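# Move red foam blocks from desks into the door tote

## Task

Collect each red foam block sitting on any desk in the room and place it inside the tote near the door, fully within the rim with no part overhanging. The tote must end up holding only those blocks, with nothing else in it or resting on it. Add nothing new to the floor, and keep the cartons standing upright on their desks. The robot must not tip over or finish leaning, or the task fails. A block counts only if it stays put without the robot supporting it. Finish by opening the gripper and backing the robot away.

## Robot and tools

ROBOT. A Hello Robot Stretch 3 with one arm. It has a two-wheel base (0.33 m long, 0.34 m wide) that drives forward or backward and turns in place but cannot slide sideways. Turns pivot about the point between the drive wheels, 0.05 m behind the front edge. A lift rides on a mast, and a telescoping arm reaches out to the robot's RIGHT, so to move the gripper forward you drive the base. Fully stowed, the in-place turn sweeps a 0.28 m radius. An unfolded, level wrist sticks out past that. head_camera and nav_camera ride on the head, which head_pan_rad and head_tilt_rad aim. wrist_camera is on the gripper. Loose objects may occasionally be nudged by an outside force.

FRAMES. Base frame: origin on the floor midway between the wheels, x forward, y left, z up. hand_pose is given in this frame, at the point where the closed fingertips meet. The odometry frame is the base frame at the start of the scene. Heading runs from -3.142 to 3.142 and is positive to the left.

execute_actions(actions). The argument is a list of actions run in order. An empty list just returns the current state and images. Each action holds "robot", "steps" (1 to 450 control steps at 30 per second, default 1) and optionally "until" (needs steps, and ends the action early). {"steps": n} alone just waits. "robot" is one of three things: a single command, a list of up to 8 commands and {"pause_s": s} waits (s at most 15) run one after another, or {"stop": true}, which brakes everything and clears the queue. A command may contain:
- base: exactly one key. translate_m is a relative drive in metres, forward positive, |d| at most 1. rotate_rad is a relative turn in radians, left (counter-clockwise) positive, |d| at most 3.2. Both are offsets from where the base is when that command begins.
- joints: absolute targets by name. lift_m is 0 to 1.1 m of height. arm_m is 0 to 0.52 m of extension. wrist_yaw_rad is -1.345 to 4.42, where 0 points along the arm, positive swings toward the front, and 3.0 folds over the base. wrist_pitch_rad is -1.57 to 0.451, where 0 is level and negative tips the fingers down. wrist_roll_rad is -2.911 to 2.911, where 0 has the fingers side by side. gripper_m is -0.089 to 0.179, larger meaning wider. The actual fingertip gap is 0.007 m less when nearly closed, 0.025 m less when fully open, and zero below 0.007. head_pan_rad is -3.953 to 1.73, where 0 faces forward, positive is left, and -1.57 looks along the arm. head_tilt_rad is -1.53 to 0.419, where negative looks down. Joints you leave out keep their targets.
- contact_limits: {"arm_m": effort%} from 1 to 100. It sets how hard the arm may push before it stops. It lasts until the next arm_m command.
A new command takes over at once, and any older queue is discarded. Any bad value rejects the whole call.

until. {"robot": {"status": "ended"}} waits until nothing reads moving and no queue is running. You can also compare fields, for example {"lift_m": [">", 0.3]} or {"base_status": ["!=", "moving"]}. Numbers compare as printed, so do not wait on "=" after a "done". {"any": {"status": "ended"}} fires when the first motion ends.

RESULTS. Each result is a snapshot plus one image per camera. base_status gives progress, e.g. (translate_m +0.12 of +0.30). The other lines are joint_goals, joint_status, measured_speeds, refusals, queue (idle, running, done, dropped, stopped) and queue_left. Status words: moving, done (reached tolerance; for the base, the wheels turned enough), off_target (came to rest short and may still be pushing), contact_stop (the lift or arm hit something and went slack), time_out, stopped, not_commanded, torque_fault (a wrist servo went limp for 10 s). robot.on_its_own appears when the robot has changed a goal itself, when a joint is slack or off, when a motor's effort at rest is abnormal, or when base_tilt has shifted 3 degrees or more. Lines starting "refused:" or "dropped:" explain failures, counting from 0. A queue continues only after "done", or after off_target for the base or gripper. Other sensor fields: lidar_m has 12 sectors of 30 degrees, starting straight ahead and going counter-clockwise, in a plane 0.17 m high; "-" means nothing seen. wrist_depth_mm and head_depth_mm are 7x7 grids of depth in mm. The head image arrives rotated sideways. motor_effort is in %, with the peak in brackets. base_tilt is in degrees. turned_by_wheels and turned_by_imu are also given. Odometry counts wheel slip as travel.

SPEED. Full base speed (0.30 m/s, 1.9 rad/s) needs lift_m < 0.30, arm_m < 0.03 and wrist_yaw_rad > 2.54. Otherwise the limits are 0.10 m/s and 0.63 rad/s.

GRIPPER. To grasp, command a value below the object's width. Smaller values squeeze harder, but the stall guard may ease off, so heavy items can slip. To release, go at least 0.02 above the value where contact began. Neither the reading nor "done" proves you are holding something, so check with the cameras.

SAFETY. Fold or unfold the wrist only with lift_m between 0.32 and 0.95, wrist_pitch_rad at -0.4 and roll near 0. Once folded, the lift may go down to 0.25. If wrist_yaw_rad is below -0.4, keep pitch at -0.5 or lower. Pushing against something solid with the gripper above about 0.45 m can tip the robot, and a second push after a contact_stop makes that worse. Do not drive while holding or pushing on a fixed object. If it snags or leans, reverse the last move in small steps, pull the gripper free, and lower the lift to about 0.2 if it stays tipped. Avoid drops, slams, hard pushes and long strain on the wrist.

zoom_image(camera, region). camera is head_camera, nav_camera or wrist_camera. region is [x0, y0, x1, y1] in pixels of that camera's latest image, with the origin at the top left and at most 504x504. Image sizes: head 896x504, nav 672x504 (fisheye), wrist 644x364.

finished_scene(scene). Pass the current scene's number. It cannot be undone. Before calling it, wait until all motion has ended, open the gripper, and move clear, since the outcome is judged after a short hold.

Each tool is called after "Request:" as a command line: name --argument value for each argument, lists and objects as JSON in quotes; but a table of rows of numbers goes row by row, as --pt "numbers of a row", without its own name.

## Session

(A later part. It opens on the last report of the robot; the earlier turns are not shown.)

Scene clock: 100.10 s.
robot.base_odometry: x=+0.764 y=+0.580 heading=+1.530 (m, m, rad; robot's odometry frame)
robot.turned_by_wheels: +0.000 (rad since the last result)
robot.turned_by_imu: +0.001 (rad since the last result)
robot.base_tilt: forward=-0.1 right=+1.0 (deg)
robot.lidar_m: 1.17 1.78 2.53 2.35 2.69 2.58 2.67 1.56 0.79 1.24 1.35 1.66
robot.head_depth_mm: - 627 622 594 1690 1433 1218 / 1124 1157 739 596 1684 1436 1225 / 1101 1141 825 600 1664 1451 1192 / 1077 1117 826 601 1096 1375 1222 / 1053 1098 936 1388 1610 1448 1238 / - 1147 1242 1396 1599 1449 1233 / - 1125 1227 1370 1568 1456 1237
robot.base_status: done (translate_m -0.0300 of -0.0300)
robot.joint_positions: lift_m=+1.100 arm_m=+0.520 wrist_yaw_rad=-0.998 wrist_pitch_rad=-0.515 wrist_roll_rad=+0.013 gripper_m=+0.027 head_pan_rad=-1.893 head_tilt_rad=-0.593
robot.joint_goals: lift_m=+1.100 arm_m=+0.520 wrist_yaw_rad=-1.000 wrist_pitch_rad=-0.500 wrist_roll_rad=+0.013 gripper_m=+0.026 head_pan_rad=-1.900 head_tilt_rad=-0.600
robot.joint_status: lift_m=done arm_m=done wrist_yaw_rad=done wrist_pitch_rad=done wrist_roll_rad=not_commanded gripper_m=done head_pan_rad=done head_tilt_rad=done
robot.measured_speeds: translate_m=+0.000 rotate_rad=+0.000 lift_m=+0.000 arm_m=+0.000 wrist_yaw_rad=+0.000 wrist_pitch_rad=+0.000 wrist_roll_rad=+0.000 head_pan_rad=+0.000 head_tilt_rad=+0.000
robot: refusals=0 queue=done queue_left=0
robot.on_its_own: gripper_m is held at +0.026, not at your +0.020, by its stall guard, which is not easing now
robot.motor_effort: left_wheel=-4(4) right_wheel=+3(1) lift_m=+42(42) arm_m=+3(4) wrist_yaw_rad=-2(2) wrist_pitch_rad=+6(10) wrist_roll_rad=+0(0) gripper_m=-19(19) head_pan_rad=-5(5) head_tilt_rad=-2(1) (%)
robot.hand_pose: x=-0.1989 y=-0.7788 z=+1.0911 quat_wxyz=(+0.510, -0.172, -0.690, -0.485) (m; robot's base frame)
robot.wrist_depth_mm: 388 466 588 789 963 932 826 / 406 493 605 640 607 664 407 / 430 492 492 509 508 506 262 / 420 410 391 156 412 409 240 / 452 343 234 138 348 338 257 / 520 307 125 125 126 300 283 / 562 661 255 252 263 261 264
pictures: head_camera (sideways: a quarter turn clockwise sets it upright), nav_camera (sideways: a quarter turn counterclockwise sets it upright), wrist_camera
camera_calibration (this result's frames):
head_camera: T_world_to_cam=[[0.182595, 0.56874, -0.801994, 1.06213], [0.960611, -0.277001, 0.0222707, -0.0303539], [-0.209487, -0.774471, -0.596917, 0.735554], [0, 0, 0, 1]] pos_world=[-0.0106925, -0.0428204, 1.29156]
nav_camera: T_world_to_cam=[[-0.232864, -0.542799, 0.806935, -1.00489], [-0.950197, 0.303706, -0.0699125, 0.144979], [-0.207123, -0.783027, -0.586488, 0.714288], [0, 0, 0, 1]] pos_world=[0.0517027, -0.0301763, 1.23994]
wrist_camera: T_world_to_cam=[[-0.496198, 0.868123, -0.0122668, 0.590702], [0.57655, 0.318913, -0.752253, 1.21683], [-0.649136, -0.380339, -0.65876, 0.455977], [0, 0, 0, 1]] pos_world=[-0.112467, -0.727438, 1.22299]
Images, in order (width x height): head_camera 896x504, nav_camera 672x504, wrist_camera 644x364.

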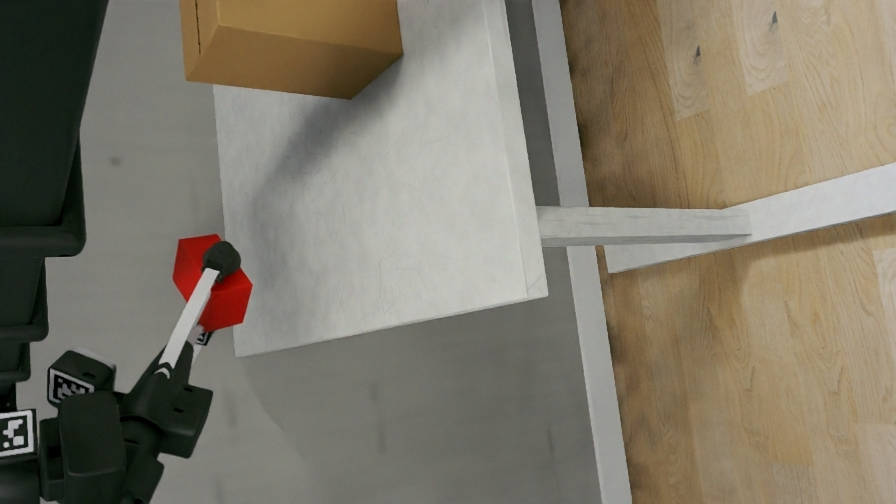

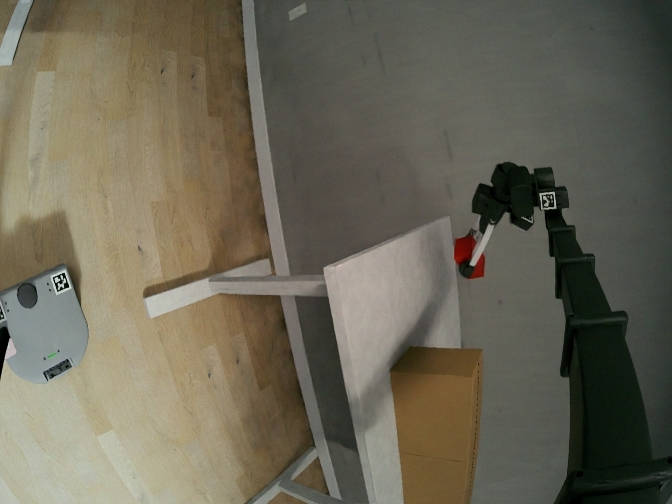

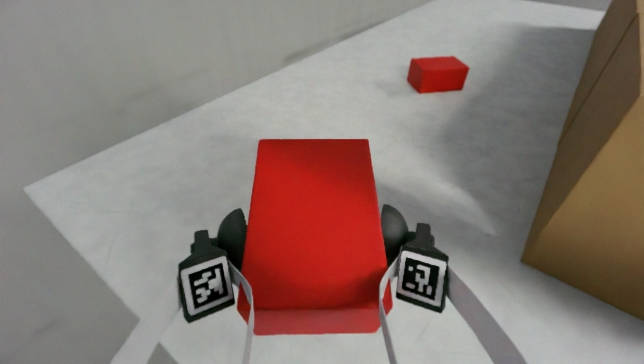

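Request:
execute_actions --actions '[{"robot":[{"joints":{"wrist_yaw_rad":0}},{"joints":{"arm_m":0,"wrist_pitch_rad":-0.4}},{"joints":{"wrist_yaw_rad":1.6}},{"joints":{"lift_m":0.9}},{"joints":{"wrist_yaw_rad":3.0}},{"joints":{"lift_m":0.28}},{"base":{"rotate_rad":1.93}},{"base":{"translate_m":0.9}}],"steps":450,"until":{"robot":{"status":"ended"}}},{"steps":450,"until":{"robot":{"status":"ended"}}},{"robot":[{"base":{"translate_m":0.9}},{"base":{"rotate_rad":-0.316}},{"joints":{"lift_m":0.5,"head_pan_rad":-1.4,"head_tilt_rad":-1.1}}],"steps":450,"until":{"robot":{"status":"ended"}}}]'

Scene clock: 159.83 s.
robot.base_odometry: x=-0.946 y=+0.017 heading=-3.139 (m, m, rad; robot's odometry frame)
robot.turned_by_wheels: +1.614 (rad since the last result)
robot.turned_by_imu: +1.631 (rad since the last result)
robot.base_tilt: forward=+0.0 right=+0.8 (deg)
robot.lidar_m: 0.62 0.97 1.61 1.84 2.53 2.46 2.44 2.48 2.04 2.24 1.11 0.94
robot.head_depth_mm: 1951 1724 1536 1402 1273 1171 1073 / 1971 1757 1539 1409 1288 - - / 1976 1755 1558 1415 1303 - - / 1978 1752 1562 1418 1294 1183 1092 / 1946 1759 1574 1424 1291 1182 1103 / 1605 1723 1580 1426 1285 1198 1110 / 1368 1489 1565 1434 1303 1202 1112
robot.base_status: done (rotate_rad -0.3159 of -0.3160)
robot.joint_positions: lift_m=+0.500 arm_m=+0.002 wrist_yaw_rad=+2.999 wrist_pitch_rad=-0.421 wrist_roll_rad=+0.013 gripper_m=+0.027 head_pan_rad=-1.407 head_tilt_rad=-1.086
robot.joint_goals: lift_m=+0.500 arm_m=+0.000 wrist_yaw_rad=+3.000 wrist_pitch_rad=-0.400 wrist_roll_rad=+0.013 gripper_m=+0.026 head_pan_rad=-1.400 head_tilt_rad=-1.100
robot.joint_status: lift_m=done arm_m=done wrist_yaw_rad=done wrist_pitch_rad=done wrist_roll_rad=not_commanded gripper_m=done head_pan_rad=done head_tilt_rad=done
robot.measured_speeds: translate_m=+0.000 rotate_rad=+0.000 lift_m=+0.000 arm_m=+0.000 wrist_yaw_rad=+0.000 wrist_pitch_rad=+0.000 wrist_roll_rad=+0.000 head_pan_rad=+0.000 head_tilt_rad=+0.000
robot: refusals=0 queue=done queue_left=0
robot.on_its_own: gripper_m is held at +0.026, not at your +0.020, by its stall guard, which is not easing now
robot.motor_effort: left_wheel=+3(13) right_wheel=-3(11) lift_m=+41(45) arm_m=-5(6) wrist_yaw_rad=+1(2) wrist_pitch_rad=+8(8) wrist_roll_rad=+0(0) gripper_m=-19(19) head_pan_rad=+4(44) head_tilt_rad=-4(23) (%)
robot.hand_pose: x=+0.0105 y=+0.0752 z=+0.5116 quat_wxyz=(+0.198, +0.704, +0.097, +0.675) (m; robot's base frame)
robot.wrist_depth_mm: - - - - - - 761 / - - - - - - 828 / - - - - - - 921 / - - 985 157 - - 952 / 885 900 139 139 900 902 784 / 754 764 125 126 127 763 724 / 656 653 622 618 646 660 649
pictures: head_camera (sideways: a quarter turn clockwise sets it upright), nav_camera (sideways: a quarter turn counterclockwise sets it upright), wrist_camera
camera_calibration (this result's frames):
head_camera: T_world_to_cam=[[-0.154438, 0.892513, -0.423756, 0.571365], [0.981296, 0.188452, 0.0392833, -0.0526085], [0.114919, -0.409764, -0.904924, 1.13407], [0, 0, 0, 1]] pos_world=[0.00953867, -0.0353336, 1.27044]
nav_camera: T_world_to_cam=[[0.0984227, -0.896382, 0.432218, -0.518663], [-0.987679, -0.141091, -0.0677, 0.142283], [0.121667, -0.42023, -0.899224, 1.11894], [0, 0, 0, 1]] pos_world=[0.0554393, 0.0253675, 1.23999]
wrist_camera: T_world_to_cam=[[0.981039, -0.193044, -0.0172039, 0.0128618], [-0.126693, -0.571597, -0.810695, 0.492062], [0.146666, 0.797503, -0.585216, 0.400395], [0, 0, 0, 1]] pos_world=[-0.0090016, -0.0355719, 0.633451]
Images, in order (width x height): head_camera 896x504, nav_camera 672x504, wrist_camera 644x364.

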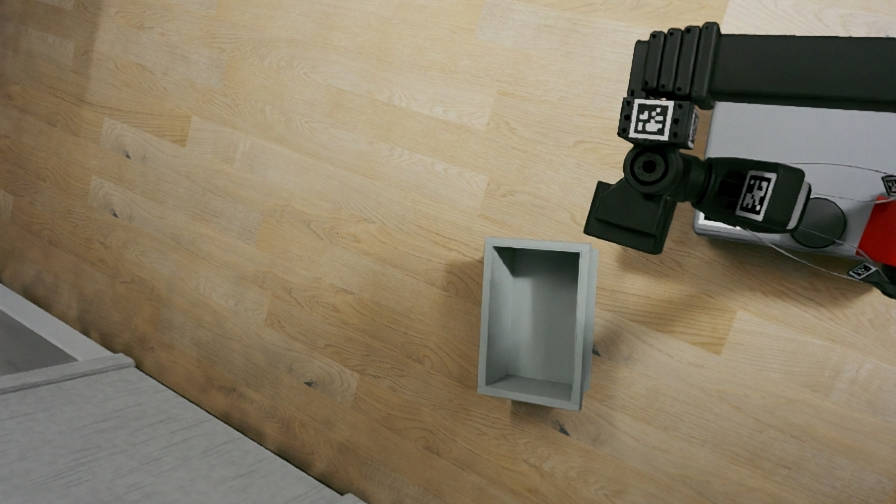

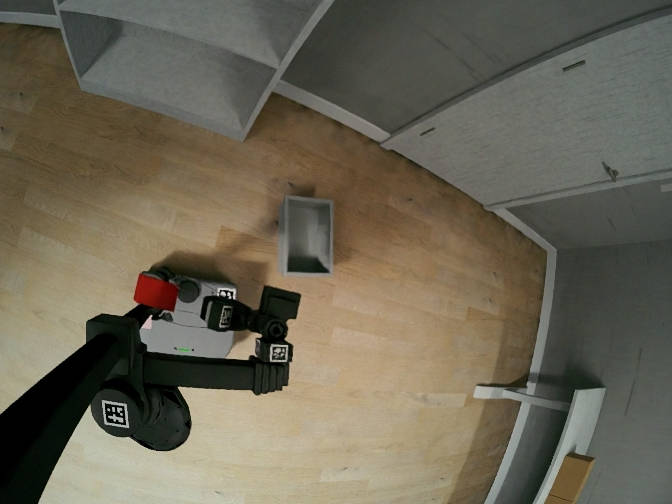

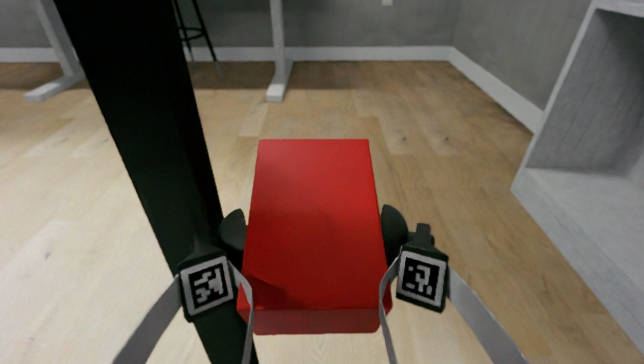

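Request:
execute_actions --actions '[{"robot":[{"joints":{"wrist_yaw_rad":1.57}},{"base":{"translate_m":0.16},"joints":{"wrist_pitch_rad":-0.9,"arm_m":0.2}},{"joints":{"lift_m":0.33}}],"steps":450,"until":{"robot":{"status":"ended"}}}]'

Scene clock: 175.93 s.
robot.base_odometry: x=-1.106 y=+0.017 heading=-3.139 (m, m, rad; robot's odometry frame)
robot.turned_by_wheels: +0.000 (rad since the last result)
robot.turned_by_imu: +0.002 (rad since the last result)
robot.base_tilt: forward=-0.1 right=+0.9 (deg)
robot.lidar_m: 0.47 0.80 0.86 1.84 2.25 2.60 2.61 2.59 2.09 1.85 0.95 0.47
robot.head_depth_mm: 1962 1725 1531 1393 1274 1178 1089 / 1979 1754 1551 1425 1259 - - / 1980 1755 1557 1408 1255 1202 - / 1958 1753 1568 1408 1241 1194 1099 / 1652 1712 1573 1425 1279 1197 1098 / 1347 1486 1549 1430 1300 1192 1103 / 1132 1229 1367 1418 1307 1173 1114
robot.base_status: done (translate_m +0.1600 of +0.1600)
robot.joint_positions: lift_m=+0.330 arm_m=+0.200 wrist_yaw_rad=+1.570 wrist_pitch_rad=-0.909 wrist_roll_rad=+0.013 gripper_m=+0.027 head_pan_rad=-1.407 head_tilt_rad=-1.087
robot.joint_goals: lift_m=+0.330 arm_m=+0.200 wrist_yaw_rad=+1.570 wrist_pitch_rad=-0.900 wrist_roll_rad=+0.013 gripper_m=+0.026 head_pan_rad=-1.400 head_tilt_rad=-1.100
robot.joint_status: lift_m=done arm_m=done wrist_yaw_rad=done wrist_pitch_rad=done wrist_roll_rad=not_commanded gripper_m=done head_pan_rad=done head_tilt_rad=done
robot.measured_speeds: translate_m=+0.000 rotate_rad=+0.000 lift_m=+0.000 arm_m=+0.000 wrist_yaw_rad=+0.000 wrist_pitch_rad=+0.000 wrist_roll_rad=+0.000 head_pan_rad=+0.000 head_tilt_rad=+0.000
robot: refusals=0 queue=done queue_left=0
robot.on_its_own: gripper_m is held at +0.026, not at your +0.020, by its stall guard, which is not easing now
robot.motor_effort: left_wheel=+3(10) right_wheel=-2(4) lift_m=+23(43) arm_m=+5(4) wrist_yaw_rad=+0(2) wrist_pitch_rad=+4(8) wrist_roll_rad=+0(0) gripper_m=-19(19) head_pan_rad=+4(4) head_tilt_rad=-5(5) (%)
robot.hand_pose: x=+0.1171 y=-0.3448 z=+0.2521 quat_wxyz=(+0.668, +0.670, -0.234, +0.225) (m; robot's base frame)
robot.wrist_depth_mm: 462 456 590 611 615 624 615 / 524 517 550 549 558 559 560 / 494 496 503 499 504 510 519 / 446 452 448 156 351 474 468 / 417 420 145 139 368 422 438 / 388 391 125 125 127 317 406 / 364 365 366 256 370 355 380
pictures: head_camera (sideways: a quarter turn clockwise sets it upright), nav_camera (sideways: a quarter turn counterclockwise sets it upright), wrist_camera
camera_calibration (this result's frames):
head_camera: T_world_to_cam=[[-0.15473, 0.892545, -0.423583, 0.571141], [0.981239, 0.188751, 0.0392883, -0.0526147], [0.115018, -0.409557, -0.905005, 1.13418], [0, 0, 0, 1]] pos_world=[0.00954872, -0.0353266, 1.27043]
nav_camera: T_world_to_cam=[[0.0987159, -0.896433, 0.432046, -0.518441], [-0.987637, -0.141386, -0.0676958, 0.142277], [0.12177, -0.420022, -0.899307, 1.11905], [0, 0, 0, 1]] pos_world=[0.0554295, 0.0253946, 1.23999]
wrist_camera: T_world_to_cam=[[-0.0546856, -0.998461, 0.00921055, -0.340333], [-0.895722, 0.0449782, -0.442333, 0.264882], [0.441238, -0.0324393, -0.896804, 0.325843], [0, 0, 0, 1]] pos_world=[0.0748746, -0.341153, 0.412518]
Images, in order (width x height): head_camera 896x504, nav_camera 672x504, wrist_camera 644x364.

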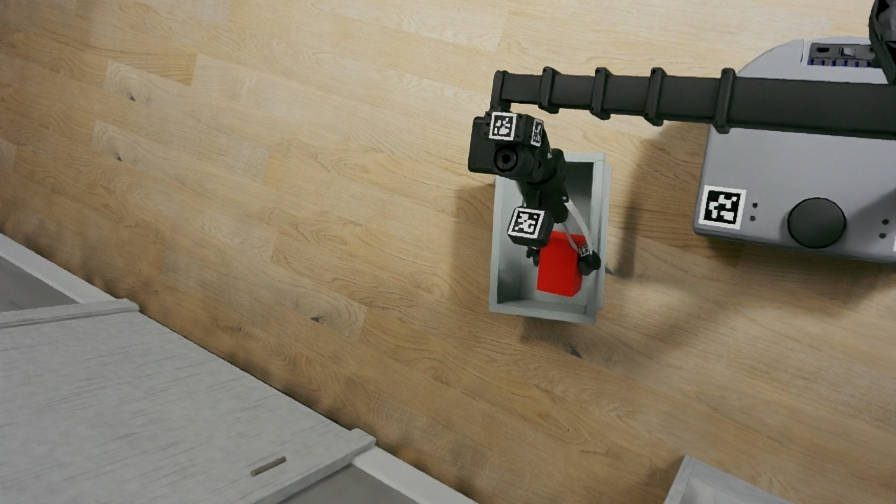

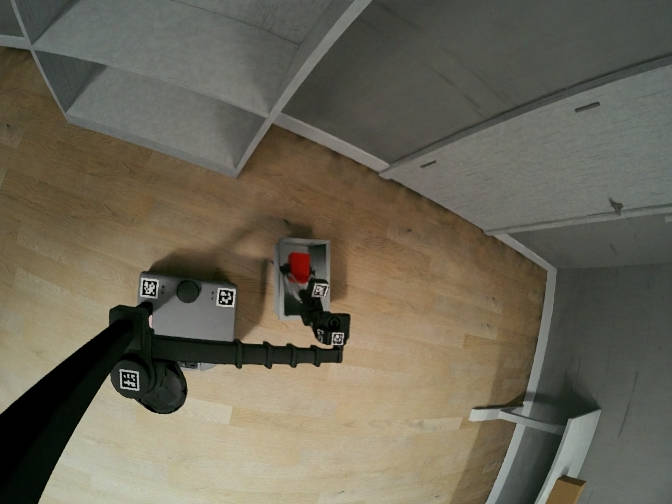

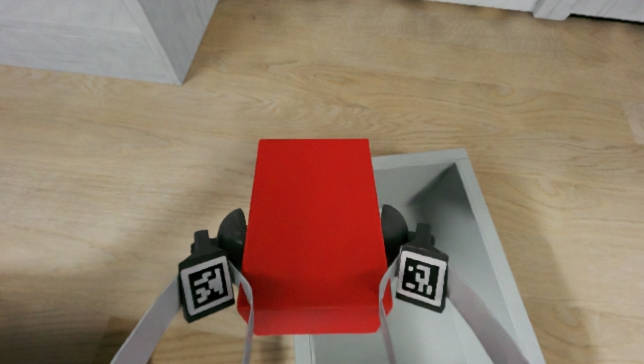

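Request:
execute_actions --actions '[{"robot":[{"base":{"translate_m":-0.02},"joints":{"arm_m":0.245}},{"joints":{"lift_m":0.28}}],"steps":450,"until":{"robot":{"status":"ended"}}}]'

Scene clock: 182.57 s.
robot.base_odometry: x=-1.086 y=+0.017 heading=-3.139 (m, m, rad; robot's odometry frame)
robot.turned_by_wheels: +0.000 (rad since the last result)
robot.turned_by_imu: +0.001 (rad since the last result)
robot.base_tilt: forward=-0.1 right=+0.8 (deg)
robot.lidar_m: 0.49 0.82 0.87 1.84 2.25 2.58 2.59 2.58 2.08 1.91 0.97 0.49
robot.head_depth_mm: 1968 1732 1535 1388 1274 1171 1097 / 1950 1743 1545 1425 1287 1191 - / 1996 1754 1557 1420 1246 1210 - / 1970 1747 1567 1417 1252 1200 1106 / 1685 1721 1577 1427 1284 1185 1101 / 1369 1534 1563 1430 1302 1193 1103 / 1163 1267 1389 1417 1310 1182 1100
robot.base_status: done (translate_m -0.0200 of -0.0200)
robot.joint_positions: lift_m=+0.280 arm_m=+0.245 wrist_yaw_rad=+1.570 wrist_pitch_rad=-0.909 wrist_roll_rad=+0.013 gripper_m=+0.027 head_pan_rad=-1.407 head_tilt_rad=-1.087
robot.joint_goals: lift_m=+0.280 arm_m=+0.245 wrist_yaw_rad=+1.570 wrist_pitch_rad=-0.900 wrist_roll_rad=+0.013 gripper_m=+0.026 head_pan_rad=-1.400 head_tilt_rad=-1.100
robot.joint_status: lift_m=done arm_m=done wrist_yaw_rad=done wrist_pitch_rad=done wrist_roll_rad=not_commanded gripper_m=done head_pan_rad=done head_tilt_rad=done
robot.measured_speeds: translate_m=+0.000 rotate_rad=+0.000 lift_m=+0.000 arm_m=+0.000 wrist_yaw_rad=+0.000 wrist_pitch_rad=+0.000 wrist_roll_rad=+0.000 head_pan_rad=+0.000 head_tilt_rad=+0.000
robot: refusals=0 queue=done queue_left=0
robot.on_its_own: gripper_m is held at +0.026, not at your +0.020, by its stall guard, which is not easing now
robot.motor_effort: left_wheel=+3(6) right_wheel=-2(7) lift_m=+22(23) arm_m=+4(5) wrist_yaw_rad=+0(1) wrist_pitch_rad=+4(4) wrist_roll_rad=+0(0) gripper_m=-20(19) head_pan_rad=+4(4) head_tilt_rad=-4(4) (%)
robot.hand_pose: x=+0.1170 y=-0.3898 z=+0.2021 quat_wxyz=(+0.668, +0.670, -0.234, +0.225) (m; robot's base frame)
robot.wrist_depth_mm: 468 487 526 534 538 555 549 / 471 471 470 478 492 488 501 / 429 427 422 296 312 446 450 / 400 396 270 155 316 406 415 / 367 368 145 139 273 372 379 / 339 344 125 126 127 352 352 / 321 321 275 314 321 322 329
pictures: head_camera (sideways: a quarter turn clockwise sets it upright), nav_camera (sideways: a quarter turn counterclockwise sets it upright), wrist_camera
camera_calibration (this result's frames):
head_camera: T_world_to_cam=[[-0.154833, 0.892527, -0.423582, 0.57114], [0.981217, 0.188864, 0.0392883, -0.0526146], [0.115065, -0.409543, -0.905005, 1.13418], [0, 0, 0, 1]] pos_world=[0.00955279, -0.0353262, 1.27043]
nav_camera: T_world_to_cam=[[0.0988195, -0.896422, 0.432045, -0.51844], [-0.987621, -0.1415, -0.0676958, 0.142277], [0.121818, -0.420007, -0.899308, 1.11905], [0, 0, 0, 1]] pos_world=[0.0554265, 0.0254004, 1.23999]
wrist_camera: T_world_to_cam=[[-0.0546845, -0.998461, 0.00921833, -0.384807], [-0.895787, 0.0449786, -0.442202, 0.244732], [0.441107, -0.0324393, -0.896868, 0.279566], [0, 0, 0, 1]] pos_world=[0.0748663, -0.386154, 0.362501]
Images, in order (width x height): head_camera 896x504, nav_camera 672x504, wrist_camera 644x364.

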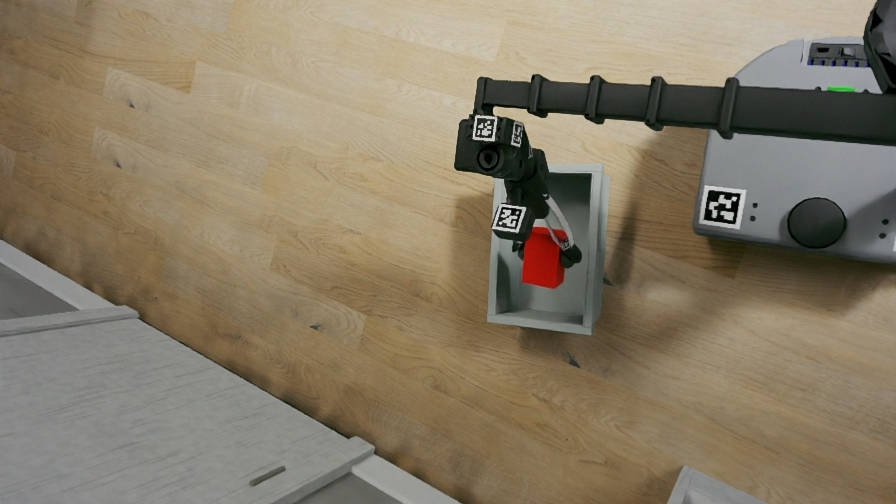

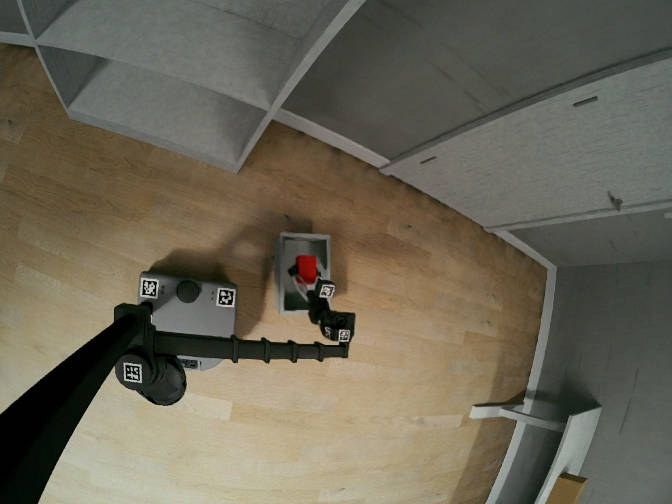

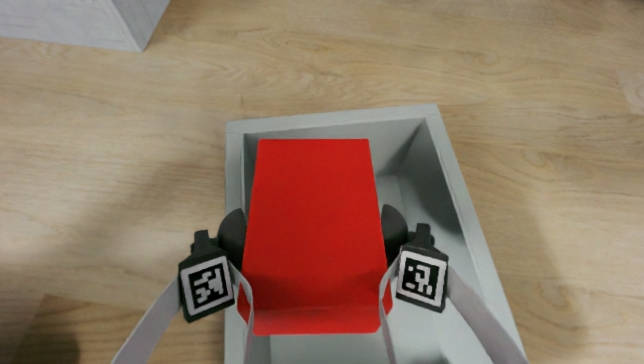

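Request:
execute_actions --actions '[{"robot":[{"base":{"translate_m":0.015},"joints":{"arm_m":0.258,"lift_m":0.265}},{"joints":{"gripper_m":0.09}},{"pause_s":0.4},{"joints":{"lift_m":0.5}},{"joints":{"arm_m":0,"wrist_pitch_rad":-0.4}},{"joints":{"wrist_yaw_rad":3.0,"head_tilt_rad":-0.6,"head_pan_rad":-2.0}},{"joints":{"lift_m":0.28}},{"base":{"translate_m":-0.5}}],"steps":450,"until":{"robot":{"status":"ended"}}},{"steps":200,"until":{"robot":{"status":"ended"}}}]'

Scene clock: 208.37 s.
robot.base_odometry: x=-0.601 y=+0.018 heading=-3.139 (m, m, rad; robot's odometry frame)
robot.turned_by_wheels: +0.000 (rad since the last result)
robot.turned_by_imu: +0.001 (rad since the last result)
robot.base_tilt: forward=-0.1 right=+0.9 (deg)
robot.lidar_m: 0.96 1.26 2.20 1.76 2.58 2.15 2.11 2.75 2.23 1.97 1.54 1.27
robot.head_depth_mm: 2261 2100 2629 2187 1708 1418 1215 / 2160 1761 2654 2177 1718 1431 1216 / 2121 1729 2616 2192 1724 1424 1212 / 2081 1717 2579 2224 1743 1434 1222 / 2034 1699 2503 2196 1760 1440 1232 / 2008 2092 2440 2132 1756 1425 1232 / 1957 2070 2386 2227 1747 1452 1232
robot.base_status: done (translate_m -0.5000 of -0.5000)
robot.joint_positions: lift_m=+0.280 arm_m=+0.002 wrist_yaw_rad=+2.999 wrist_pitch_rad=-0.418 wrist_roll_rad=+0.013 gripper_m=+0.090 head_pan_rad=-1.993 head_tilt_rad=-0.606
robot.joint_goals: lift_m=+0.280 arm_m=+0.000 wrist_yaw_rad=+3.000 wrist_pitch_rad=-0.400 wrist_roll_rad=+0.013 gripper_m=+0.090 head_pan_rad=-2.000 head_tilt_rad=-0.600
robot.joint_status: lift_m=done arm_m=done wrist_yaw_rad=done wrist_pitch_rad=done wrist_roll_rad=not_commanded gripper_m=done head_pan_rad=done head_tilt_rad=done
robot.measured_speeds: translate_m=+0.000 rotate_rad=+0.000 lift_m=+0.000 arm_m=+0.000 wrist_yaw_rad=+0.000 wrist_pitch_rad=+0.000 wrist_roll_rad=+0.000 head_pan_rad=+0.000 head_tilt_rad=+0.000
robot: refusals=0 queue=done queue_left=0
robot.motor_effort: left_wheel=+3(11) right_wheel=-2(9) lift_m=+22(43) arm_m=-6(6) wrist_yaw_rad=+1(1) wrist_pitch_rad=+7(7) wrist_roll_rad=+0(0) gripper_m=+0(79) head_pan_rad=-5(50) head_tilt_rad=+1(18) (%)
robot.hand_pose: x=+0.0106 y=+0.0757 z=+0.2932 quat_wxyz=(+0.196, +0.705, +0.096, +0.675) (m; robot's base frame)
robot.wrist_depth_mm: - - - - - - - / - - - - - - - / 915 - 949 922 941 918 949 / 715 714 707 716 720 725 712 / 582 586 579 581 603 575 569 / 480 509 - 520 495 485 488 / 435 - - - 423 419 425
pictures: head_camera (sideways: a quarter turn clockwise sets it upright), nav_camera (sideways: a quarter turn counterclockwise sets it upright), wrist_camera
camera_calibration (this result's frames):
head_camera: T_world_to_cam=[[0.242444, 0.556888, -0.794416, 1.05189], [0.928132, -0.371553, 0.0227916, -0.0308336], [-0.282476, -0.742849, -0.606946, 0.749046], [0, 0, 0, 1]] pos_world=[-0.0148189, -0.0408132, 1.29097]
nav_camera: T_world_to_cam=[[-0.289904, -0.526127, 0.799466, -0.994803], [-0.914865, 0.397633, -0.0700695, 0.144967], [-0.281028, -0.751717, -0.596611, 0.727908], [0, 0, 0, 1]] pos_world=[0.0487904, -0.0338559, 1.23975]
wrist_camera: T_world_to_cam=[[0.981047, -0.192989, -0.0173923, 0.00917616], [-0.126292, -0.568751, -0.812756, 0.315653], [0.146961, 0.799548, -0.582345, 0.271233], [0, 0, 0, 1]] pos_world=[-0.00899853, -0.0355652, 0.414659]
Images, in order (width x height): head_camera 896x504, nav_camera 672x504, wrist_camera 644x364.

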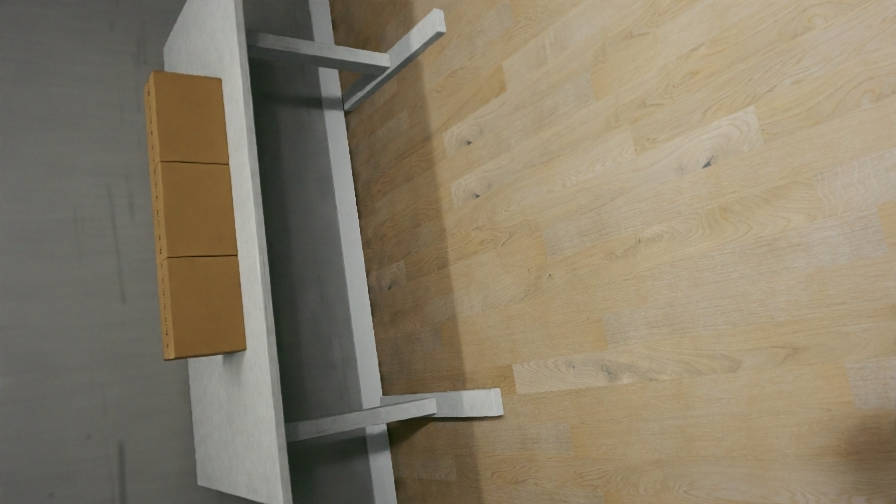

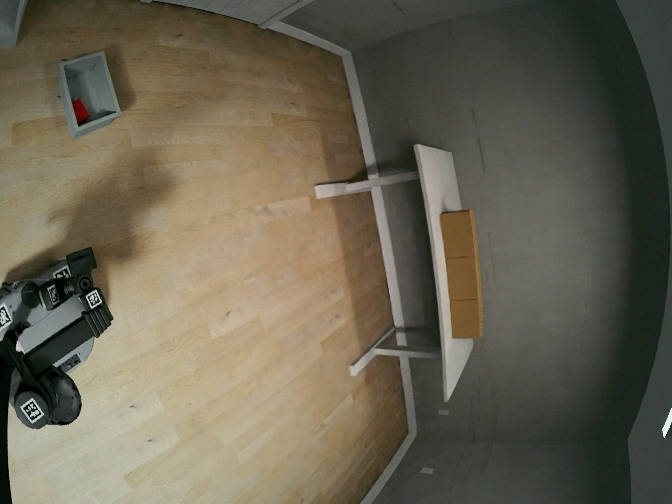

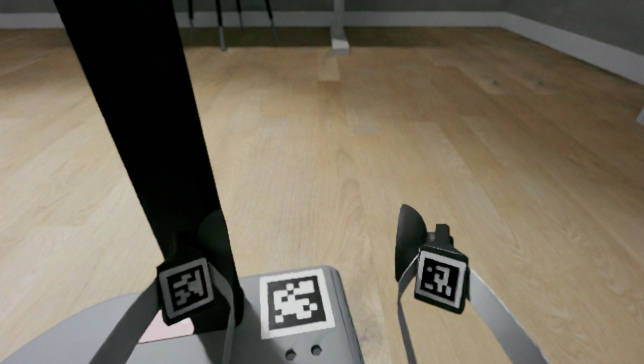

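Request:
execute_actions --actions '[{"robot":[{"base":{"rotate_rad":-1.41}},{"base":{"translate_m":0.95}},{"base":{"translate_m":0.3}},{"base":{"rotate_rad":1.208}},{"joints":{"lift_m":0.9,"head_pan_rad":-1.9,"head_tilt_rad":-0.7}},{"joints":{"wrist_yaw_rad":0,"wrist_pitch_rad":-0.4}},{"joints":{"lift_m":1.1,"wrist_pitch_rad":-0.55}},{"joints":{"arm_m":0.5,"wrist_yaw_rad":-1.0}}],"steps":450,"until":{"robot":{"status":"ended"}}},{"steps":450,"until":{"robot":{"status":"ended"}}}]'

Scene clock: 258.17 s.
robot.base_odometry: x=-0.804 y=+1.251 heading=+2.942 (m, m, rad; robot's odometry frame)
robot.turned_by_wheels: -0.202 (rad since the last result)
robot.turned_by_imu: -0.189 (rad since the last result)
robot.base_tilt: forward=-0.1 right=+1.0 (deg)
robot.lidar_m: 0.83 0.85 1.17 2.05 3.41 3.03 2.51 1.73 0.86 1.24 1.23 0.85
robot.head_depth_mm: 1240 1371 1026 861 1547 1349 1168 / 1185 1341 1109 874 1508 1354 1162 / 1153 1305 1122 870 773 1321 1170 / 1113 1267 1126 900 1497 1356 1180 / 1069 1215 1227 1549 1627 1357 1184 / 1039 1170 1301 1498 1621 1371 1180 / - 1121 1259 1430 1580 1373 1189
robot.base_status: done (rotate_rad +1.2079 of +1.2080)
robot.joint_positions: lift_m=+1.100 arm_m=+0.500 wrist_yaw_rad=-0.999 wrist_pitch_rad=-0.562 wrist_roll_rad=+0.013 gripper_m=+0.090 head_pan_rad=-1.907 head_tilt_rad=-0.692
robot.joint_goals: lift_m=+1.100 arm_m=+0.500 wrist_yaw_rad=-1.000 wrist_pitch_rad=-0.550 wrist_roll_rad=+0.013 gripper_m=+0.090 head_pan_rad=-1.900 head_tilt_rad=-0.700
robot.joint_status: lift_m=done arm_m=done wrist_yaw_rad=done wrist_pitch_rad=done wrist_roll_rad=not_commanded gripper_m=done head_pan_rad=done head_tilt_rad=done
robot.measured_speeds: translate_m=+0.000 rotate_rad=+0.000 lift_m=+0.000 arm_m=+0.000 wrist_yaw_rad=+0.000 wrist_pitch_rad=+0.000 wrist_roll_rad=+0.000 head_pan_rad=+0.000 head_tilt_rad=+0.000
robot: refusals=0 queue=done queue_left=0
robot.motor_effort: left_wheel=-4(15) right_wheel=+3(10) lift_m=+41(44) arm_m=+4(5) wrist_yaw_rad=-2(2) wrist_pitch_rad=+5(7) wrist_roll_rad=+0(0) gripper_m=+1(1) head_pan_rad=+5(19) head_tilt_rad=-3(9) (%)
robot.hand_pose: x=-0.1930 y=-0.7548 z=+1.0814 quat_wxyz=(+0.498, -0.156, -0.693, -0.497) (m; robot's base frame)
robot.wrist_depth_mm: 444 538 733 - - - - / 460 578 795 - - 747 - / 486 608 834 865 852 582 - / 505 664 727 730 698 533 - / 538 619 632 611 631 601 - / 576 568 534 537 541 535 - / 606 886 487 470 480 481 -
pictures: head_camera (sideways: a quarter turn clockwise sets it upright), nav_camera (sideways: a quarter turn counterclockwise sets it upright), wrist_camera
camera_calibration (this result's frames):
head_camera: T_world_to_cam=[[0.2155, 0.637664, -0.739557, 0.980548], [0.955872, -0.292609, 0.0262375, -0.0354864], [-0.19967, -0.712576, -0.672582, 0.833921], [0, 0, 0, 1]] pos_world=[-0.0108784, -0.0414116, 1.28698]
nav_camera: T_world_to_cam=[[-0.265576, -0.611522, 0.745326, -0.92438], [-0.943591, 0.323446, -0.0708424, 0.146141], [-0.197751, -0.722096, -0.662926, 0.813665], [0, 0, 0, 1]] pos_world=[0.0533069, -0.0250033, 1.23872]
wrist_camera: T_world_to_cam=[[-0.494954, 0.868864, -0.00974587, 0.570694], [0.605855, 0.337046, -0.720652, 1.18364], [-0.622864, -0.362595, -0.693228, 0.518292], [0, 0, 0, 1]] pos_world=[-0.111821, -0.706867, 1.21785]
Images, in order (width x height): head_camera 896x504, nav_camera 672x504, wrist_camera 644x364.

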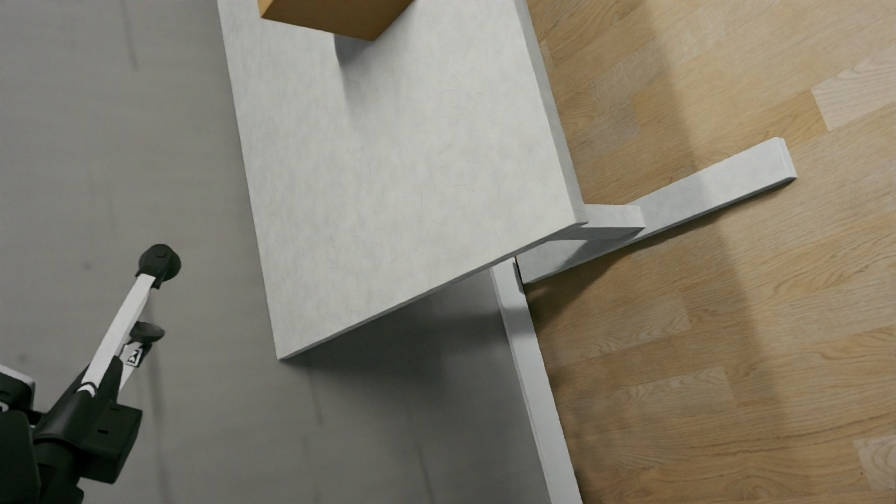

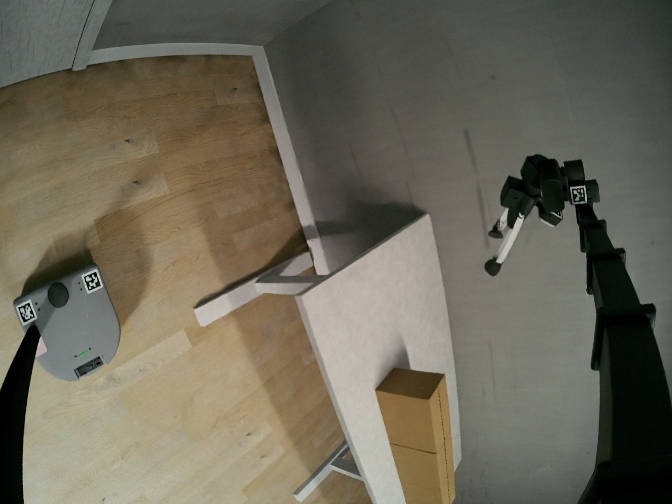

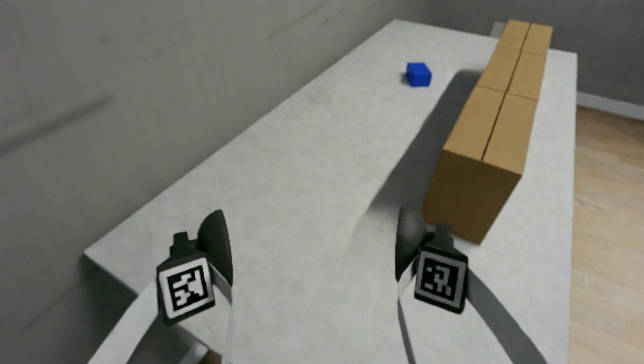

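Request:
execute_actions --actions '[{"robot":[{"joints":{"wrist_yaw_rad":0}},{"joints":{"arm_m":0,"wrist_pitch_rad":-0.4}},{"joints":{"wrist_yaw_rad":1.6,"lift_m":0.9}},{"joints":{"wrist_yaw_rad":3.0}},{"joints":{"lift_m":0.28}},{"base":{"rotate_rad":2.693}},{"base":{"translate_m":1.0}},{"base":{"translate_m":1.0}}],"steps":450,"until":{"robot":{"status":"ended"}}},{"steps":450,"until":{"robot":{"status":"ended"}}},{"robot":[{"base":{"translate_m":0.11}},{"base":{"rotate_rad":2.018}},{"joints":{"lift_m":0.9,"head_pan_rad":-1.57,"head_tilt_rad":-0.7}},{"joints":{"wrist_yaw_rad":1.6}},{"joints":{"lift_m":1.1,"wrist_pitch_rad":0}},{"joints":{"wrist_yaw_rad":0,"gripper_m":0.13}}],"steps":450,"until":{"robot":{"status":"ended"}}},{"steps":300,"until":{"robot":{"status":"ended"}}}]'

Scene clock: 325.03 s.
robot.base_odometry: x=+0.878 y=-0.023 heading=+1.369 (m, m, rad; robot's odometry frame)
robot.turned_by_wheels: +4.711 (rad since the last result)
robot.turned_by_imu: +4.737 (rad since the last result)
robot.base_tilt: forward=-0.2 right=+0.8 (deg)
robot.lidar_m: 1.78 2.28 2.82 2.41 2.70 2.21 2.10 1.01 1.05 1.06 0.73 1.43
robot.head_depth_mm: - - - - 408 1339 1169 / - - - - 402 1353 1173 / - - - - 414 1327 1179 / 929 959 412 470 428 1321 1175 / 881 417 401 463 427 1327 1182 / 890 456 395 459 430 1314 1183 / 887 943 392 455 432 1165 1166
robot.base_status: done (rotate_rad +2.0179 of +2.0180)
robot.joint_positions: lift_m=+1.100 arm_m=+0.002 wrist_yaw_rad=+0.002 wrist_pitch_rad=-0.020 wrist_roll_rad=+0.013 gripper_m=+0.130 head_pan_rad=-1.577 head_tilt_rad=-0.692
robot.joint_goals: lift_m=+1.100 arm_m=+0.000 wrist_yaw_rad=+0.000 wrist_pitch_rad=+0.000 wrist_roll_rad=+0.013 gripper_m=+0.130 head_pan_rad=-1.570 head_tilt_rad=-0.700
robot.joint_status: lift_m=done arm_m=done wrist_yaw_rad=done wrist_pitch_rad=done wrist_roll_rad=not_commanded gripper_m=done head_pan_rad=done head_tilt_rad=done
robot.measured_speeds: translate_m=+0.000 rotate_rad=+0.000 lift_m=+0.000 arm_m=+0.000 wrist_yaw_rad=+0.000 wrist_pitch_rad=+0.000 wrist_roll_rad=+0.000 head_pan_rad=+0.000 head_tilt_rad=+0.000
robot: refusals=0 queue=done queue_left=0
robot.motor_effort: left_wheel=-5(13) right_wheel=+3(11) lift_m=+41(44) arm_m=-6(5) wrist_yaw_rad=-2(3) wrist_pitch_rad=+8(8) wrist_roll_rad=+0(0) gripper_m=+0(82) head_pan_rad=+5(36) head_tilt_rad=-2(2) (%)
robot.hand_pose: x=-0.0210 y=-0.4022 z=+1.2090 quat_wxyz=(+0.703, +0.008, -0.711, -0.007) (m; robot's base frame)
robot.wrist_depth_mm: 721 748 754 773 822 823 819 / 729 772 782 793 811 873 898 / 779 786 805 845 843 867 913 / 811 816 826 897 880 922 962 / 808 834 864 874 857 910 818 / 265 - 261 261 257 274 254 / 214 197 202 202 201 201 210
pictures: head_camera (sideways: a quarter turn clockwise sets it upright), nav_camera (sideways: a quarter turn counterclockwise sets it upright), wrist_camera
camera_calibration (this result's frames):
head_camera: T_world_to_cam=[[-0.00269484, 0.673741, -0.738963, 0.981105], [0.999116, 0.0328117, 0.0262721, -0.0357951], [0.0419472, -0.738239, -0.673234, 0.833294], [0, 0, 0, 1]] pos_world=[0.00345304, -0.0446655, 1.28694]
nav_camera: T_world_to_cam=[[-0.0531496, -0.665236, 0.744739, -0.924911], [-0.997487, 0.000380335, -0.0708476, 0.146476], [0.0468472, -0.746633, -0.663585, 0.813029], [0, 0, 0, 1]] pos_world=[0.0588615, -0.00830608, 1.23871]
wrist_camera: T_world_to_cam=[[-0.998593, 0.0389243, -0.036015, 0.0381271], [0.0437652, 0.221401, -0.9742, 1.30079], [-0.0299464, -0.974406, -0.222793, 0.0393685], [0, 0, 0, 1]] pos_world=[-0.0176768, -0.251118, 1.27737]
Images, in order (width x height): head_camera 896x504, nav_camera 672x504, wrist_camera 644x364.

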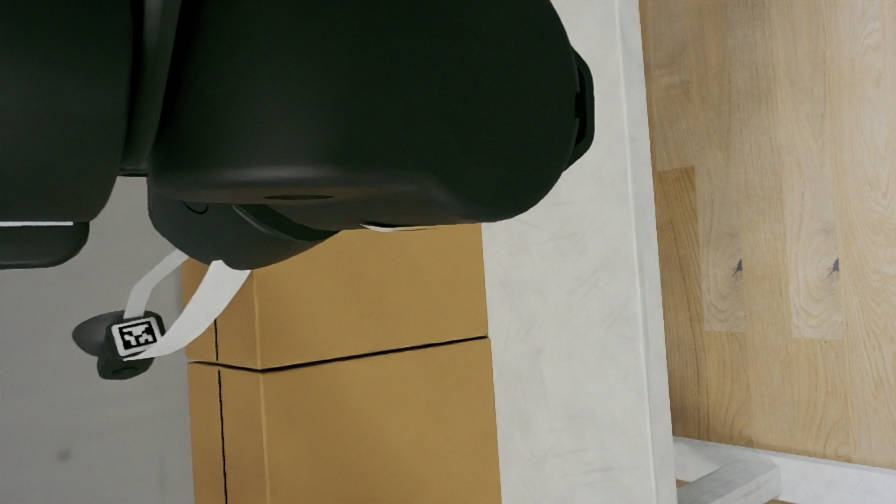

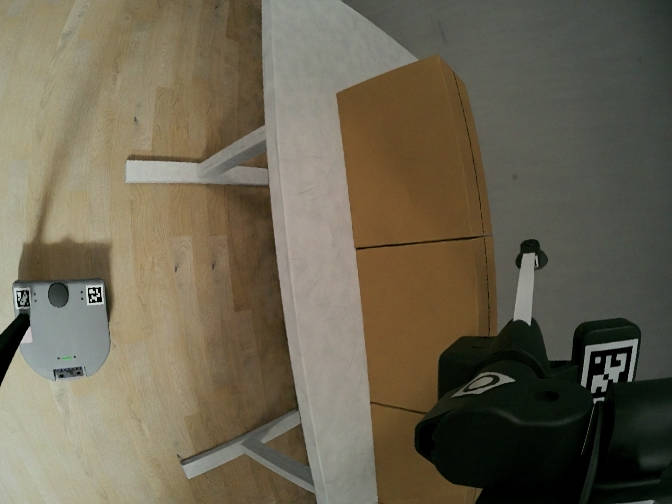

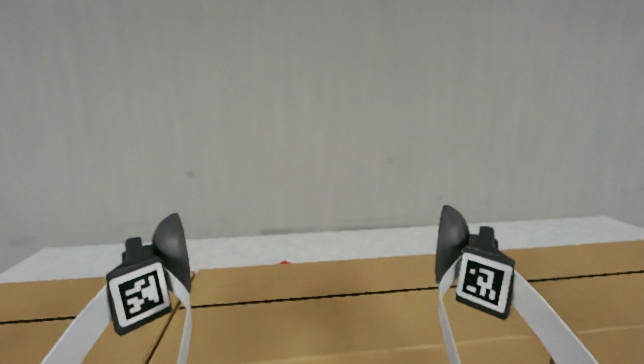

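Request:
execute_actions --actions '[{"robot":{"joints":{"arm_m":0.45}},"steps":450,"until":{"robot":{"status":"ended"}}},{"robot":{"joints":{"wrist_pitch_rad":-1.0}},"steps":450,"until":{"robot":{"status":"ended"}}}]'

Scene clock: 351.63 s.
robot.base_odometry: x=+0.878 y=-0.023 heading=+1.369 (m, m, rad; robot's odometry frame)
robot.turned_by_wheels: +0.000 (rad since the last result)
robot.turned_by_imu: +0.001 (rad since the last result)
robot.base_tilt: forward=-0.1 right=+1.0 (deg)
robot.lidar_m: 1.77 2.28 2.82 2.40 2.70 2.22 2.10 1.01 1.05 1.06 0.73 1.43
robot.head_depth_mm: 908 437 414 472 422 1351 1168 / 906 440 411 473 423 1347 1179 / 903 419 407 473 425 1320 1172 / 898 424 403 468 427 1337 1183 / 897 453 399 464 429 1338 1180 / 887 456 395 458 429 1309 1186 / 884 943 392 454 432 1150 1160
robot.base_status: done (rotate_rad +2.0179 of +2.0180)
robot.joint_positions: lift_m=+1.100 arm_m=+0.450 wrist_yaw_rad=+0.000 wrist_pitch_rad=-1.004 wrist_roll_rad=+0.013 gripper_m=+0.130 head_pan_rad=-1.577 head_tilt_rad=-0.692
robot.joint_goals: lift_m=+1.100 arm_m=+0.450 wrist_yaw_rad=+0.000 wrist_pitch_rad=-1.000 wrist_roll_rad=+0.013 gripper_m=+0.130 head_pan_rad=-1.570 head_tilt_rad=-0.700
robot.joint_status: lift_m=done arm_m=done wrist_yaw_rad=done wrist_pitch_rad=done wrist_roll_rad=not_commanded gripper_m=done head_pan_rad=done head_tilt_rad=done
robot.measured_speeds: translate_m=+0.000 rotate_rad=+0.000 lift_m=+0.000 arm_m=+0.000 wrist_yaw_rad=+0.000 wrist_pitch_rad=+0.000 wrist_roll_rad=+0.000 head_pan_rad=+0.000 head_tilt_rad=+0.000
robot: refusals=0 queue=done queue_left=0
robot.motor_effort: left_wheel=-4(4) right_wheel=+3(2) lift_m=+41(41) arm_m=+3(3) wrist_yaw_rad=-1(2) wrist_pitch_rad=+2(7) wrist_roll_rad=+0(0) gripper_m=+0(0) head_pan_rad=+5(4) head_tilt_rad=-2(3) (%)
robot.hand_pose: x=-0.0216 y=-0.7118 z=+1.0092 quat_wxyz=(+0.616, +0.338, -0.623, -0.343) (m; robot's base frame)
robot.wrist_depth_mm: 279 283 287 289 292 295 299 / 259 262 268 268 270 275 276 / 245 244 198 252 252 256 259 / 226 229 184 230 237 239 242 / 217 219 177 218 224 228 226 / 204 - 208 209 212 215 214 / 195 194 196 198 200 199 205
pictures: head_camera (sideways: a quarter turn clockwise sets it upright), nav_camera (sideways: a quarter turn counterclockwise sets it upright), wrist_camera
camera_calibration (this result's frames):
head_camera: T_world_to_cam=[[-0.00278302, 0.67374, -0.738963, 0.981106], [0.999112, 0.0329424, 0.0262721, -0.035795], [0.0420438, -0.738234, -0.673233, 0.833293], [0, 0, 0, 1]] pos_world=[0.00345889, -0.0446658, 1.28694]
nav_camera: T_world_to_cam=[[-0.0530625, -0.665243, 0.744739, -0.924912], [-0.997487, 0.000249764, -0.0708476, 0.146476], [0.0469449, -0.746627, -0.663585, 0.813029], [0, 0, 0, 1]] pos_world=[0.0588626, -0.00829918, 1.23871]
wrist_camera: T_world_to_cam=[[-0.998502, 0.0528137, 0.0143238, 0.0014911], [0.0442906, 0.933716, -0.355264, 1.05706], [-0.0321371, -0.354097, -0.934656, 0.853071], [0, 0, 0, 1]] pos_world=[-0.0179138, -0.685004, 1.17284]
Images, in order (width x height): head_camera 896x504, nav_camera 672x504, wrist_camera 644x364.

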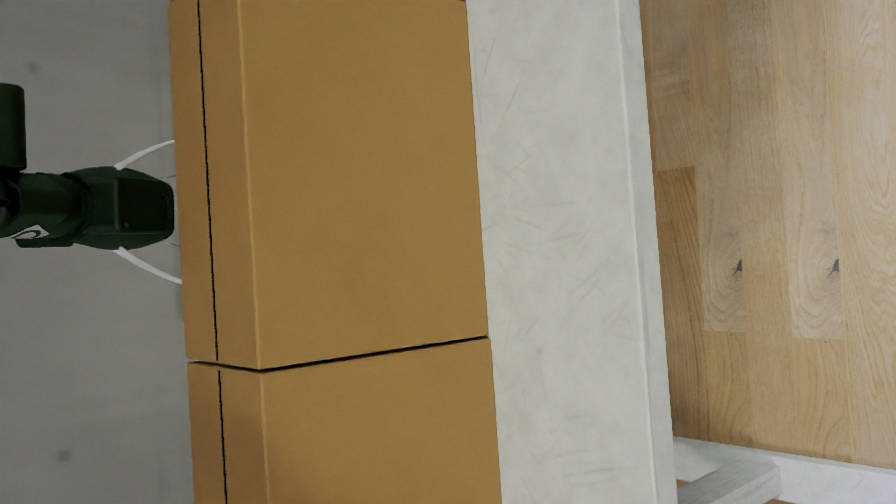

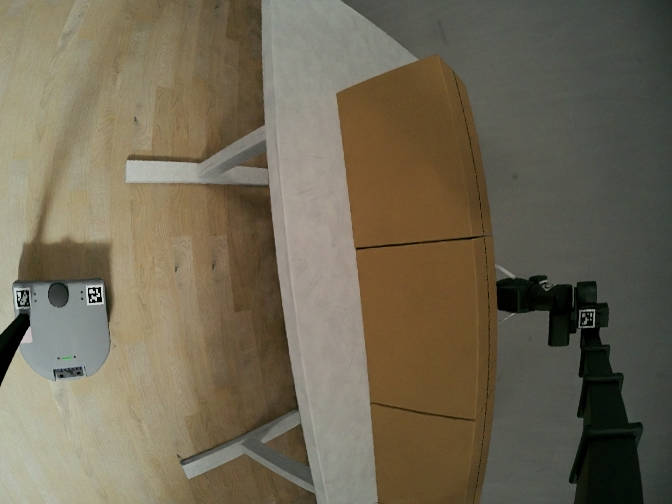

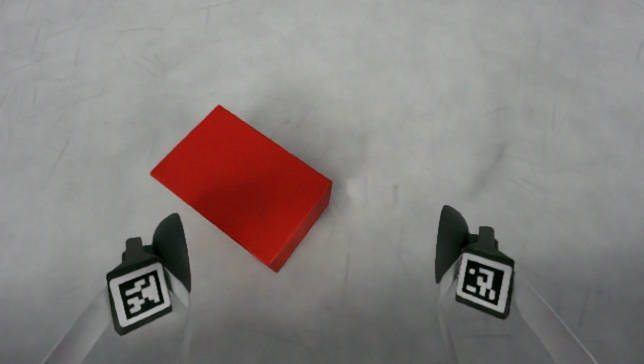

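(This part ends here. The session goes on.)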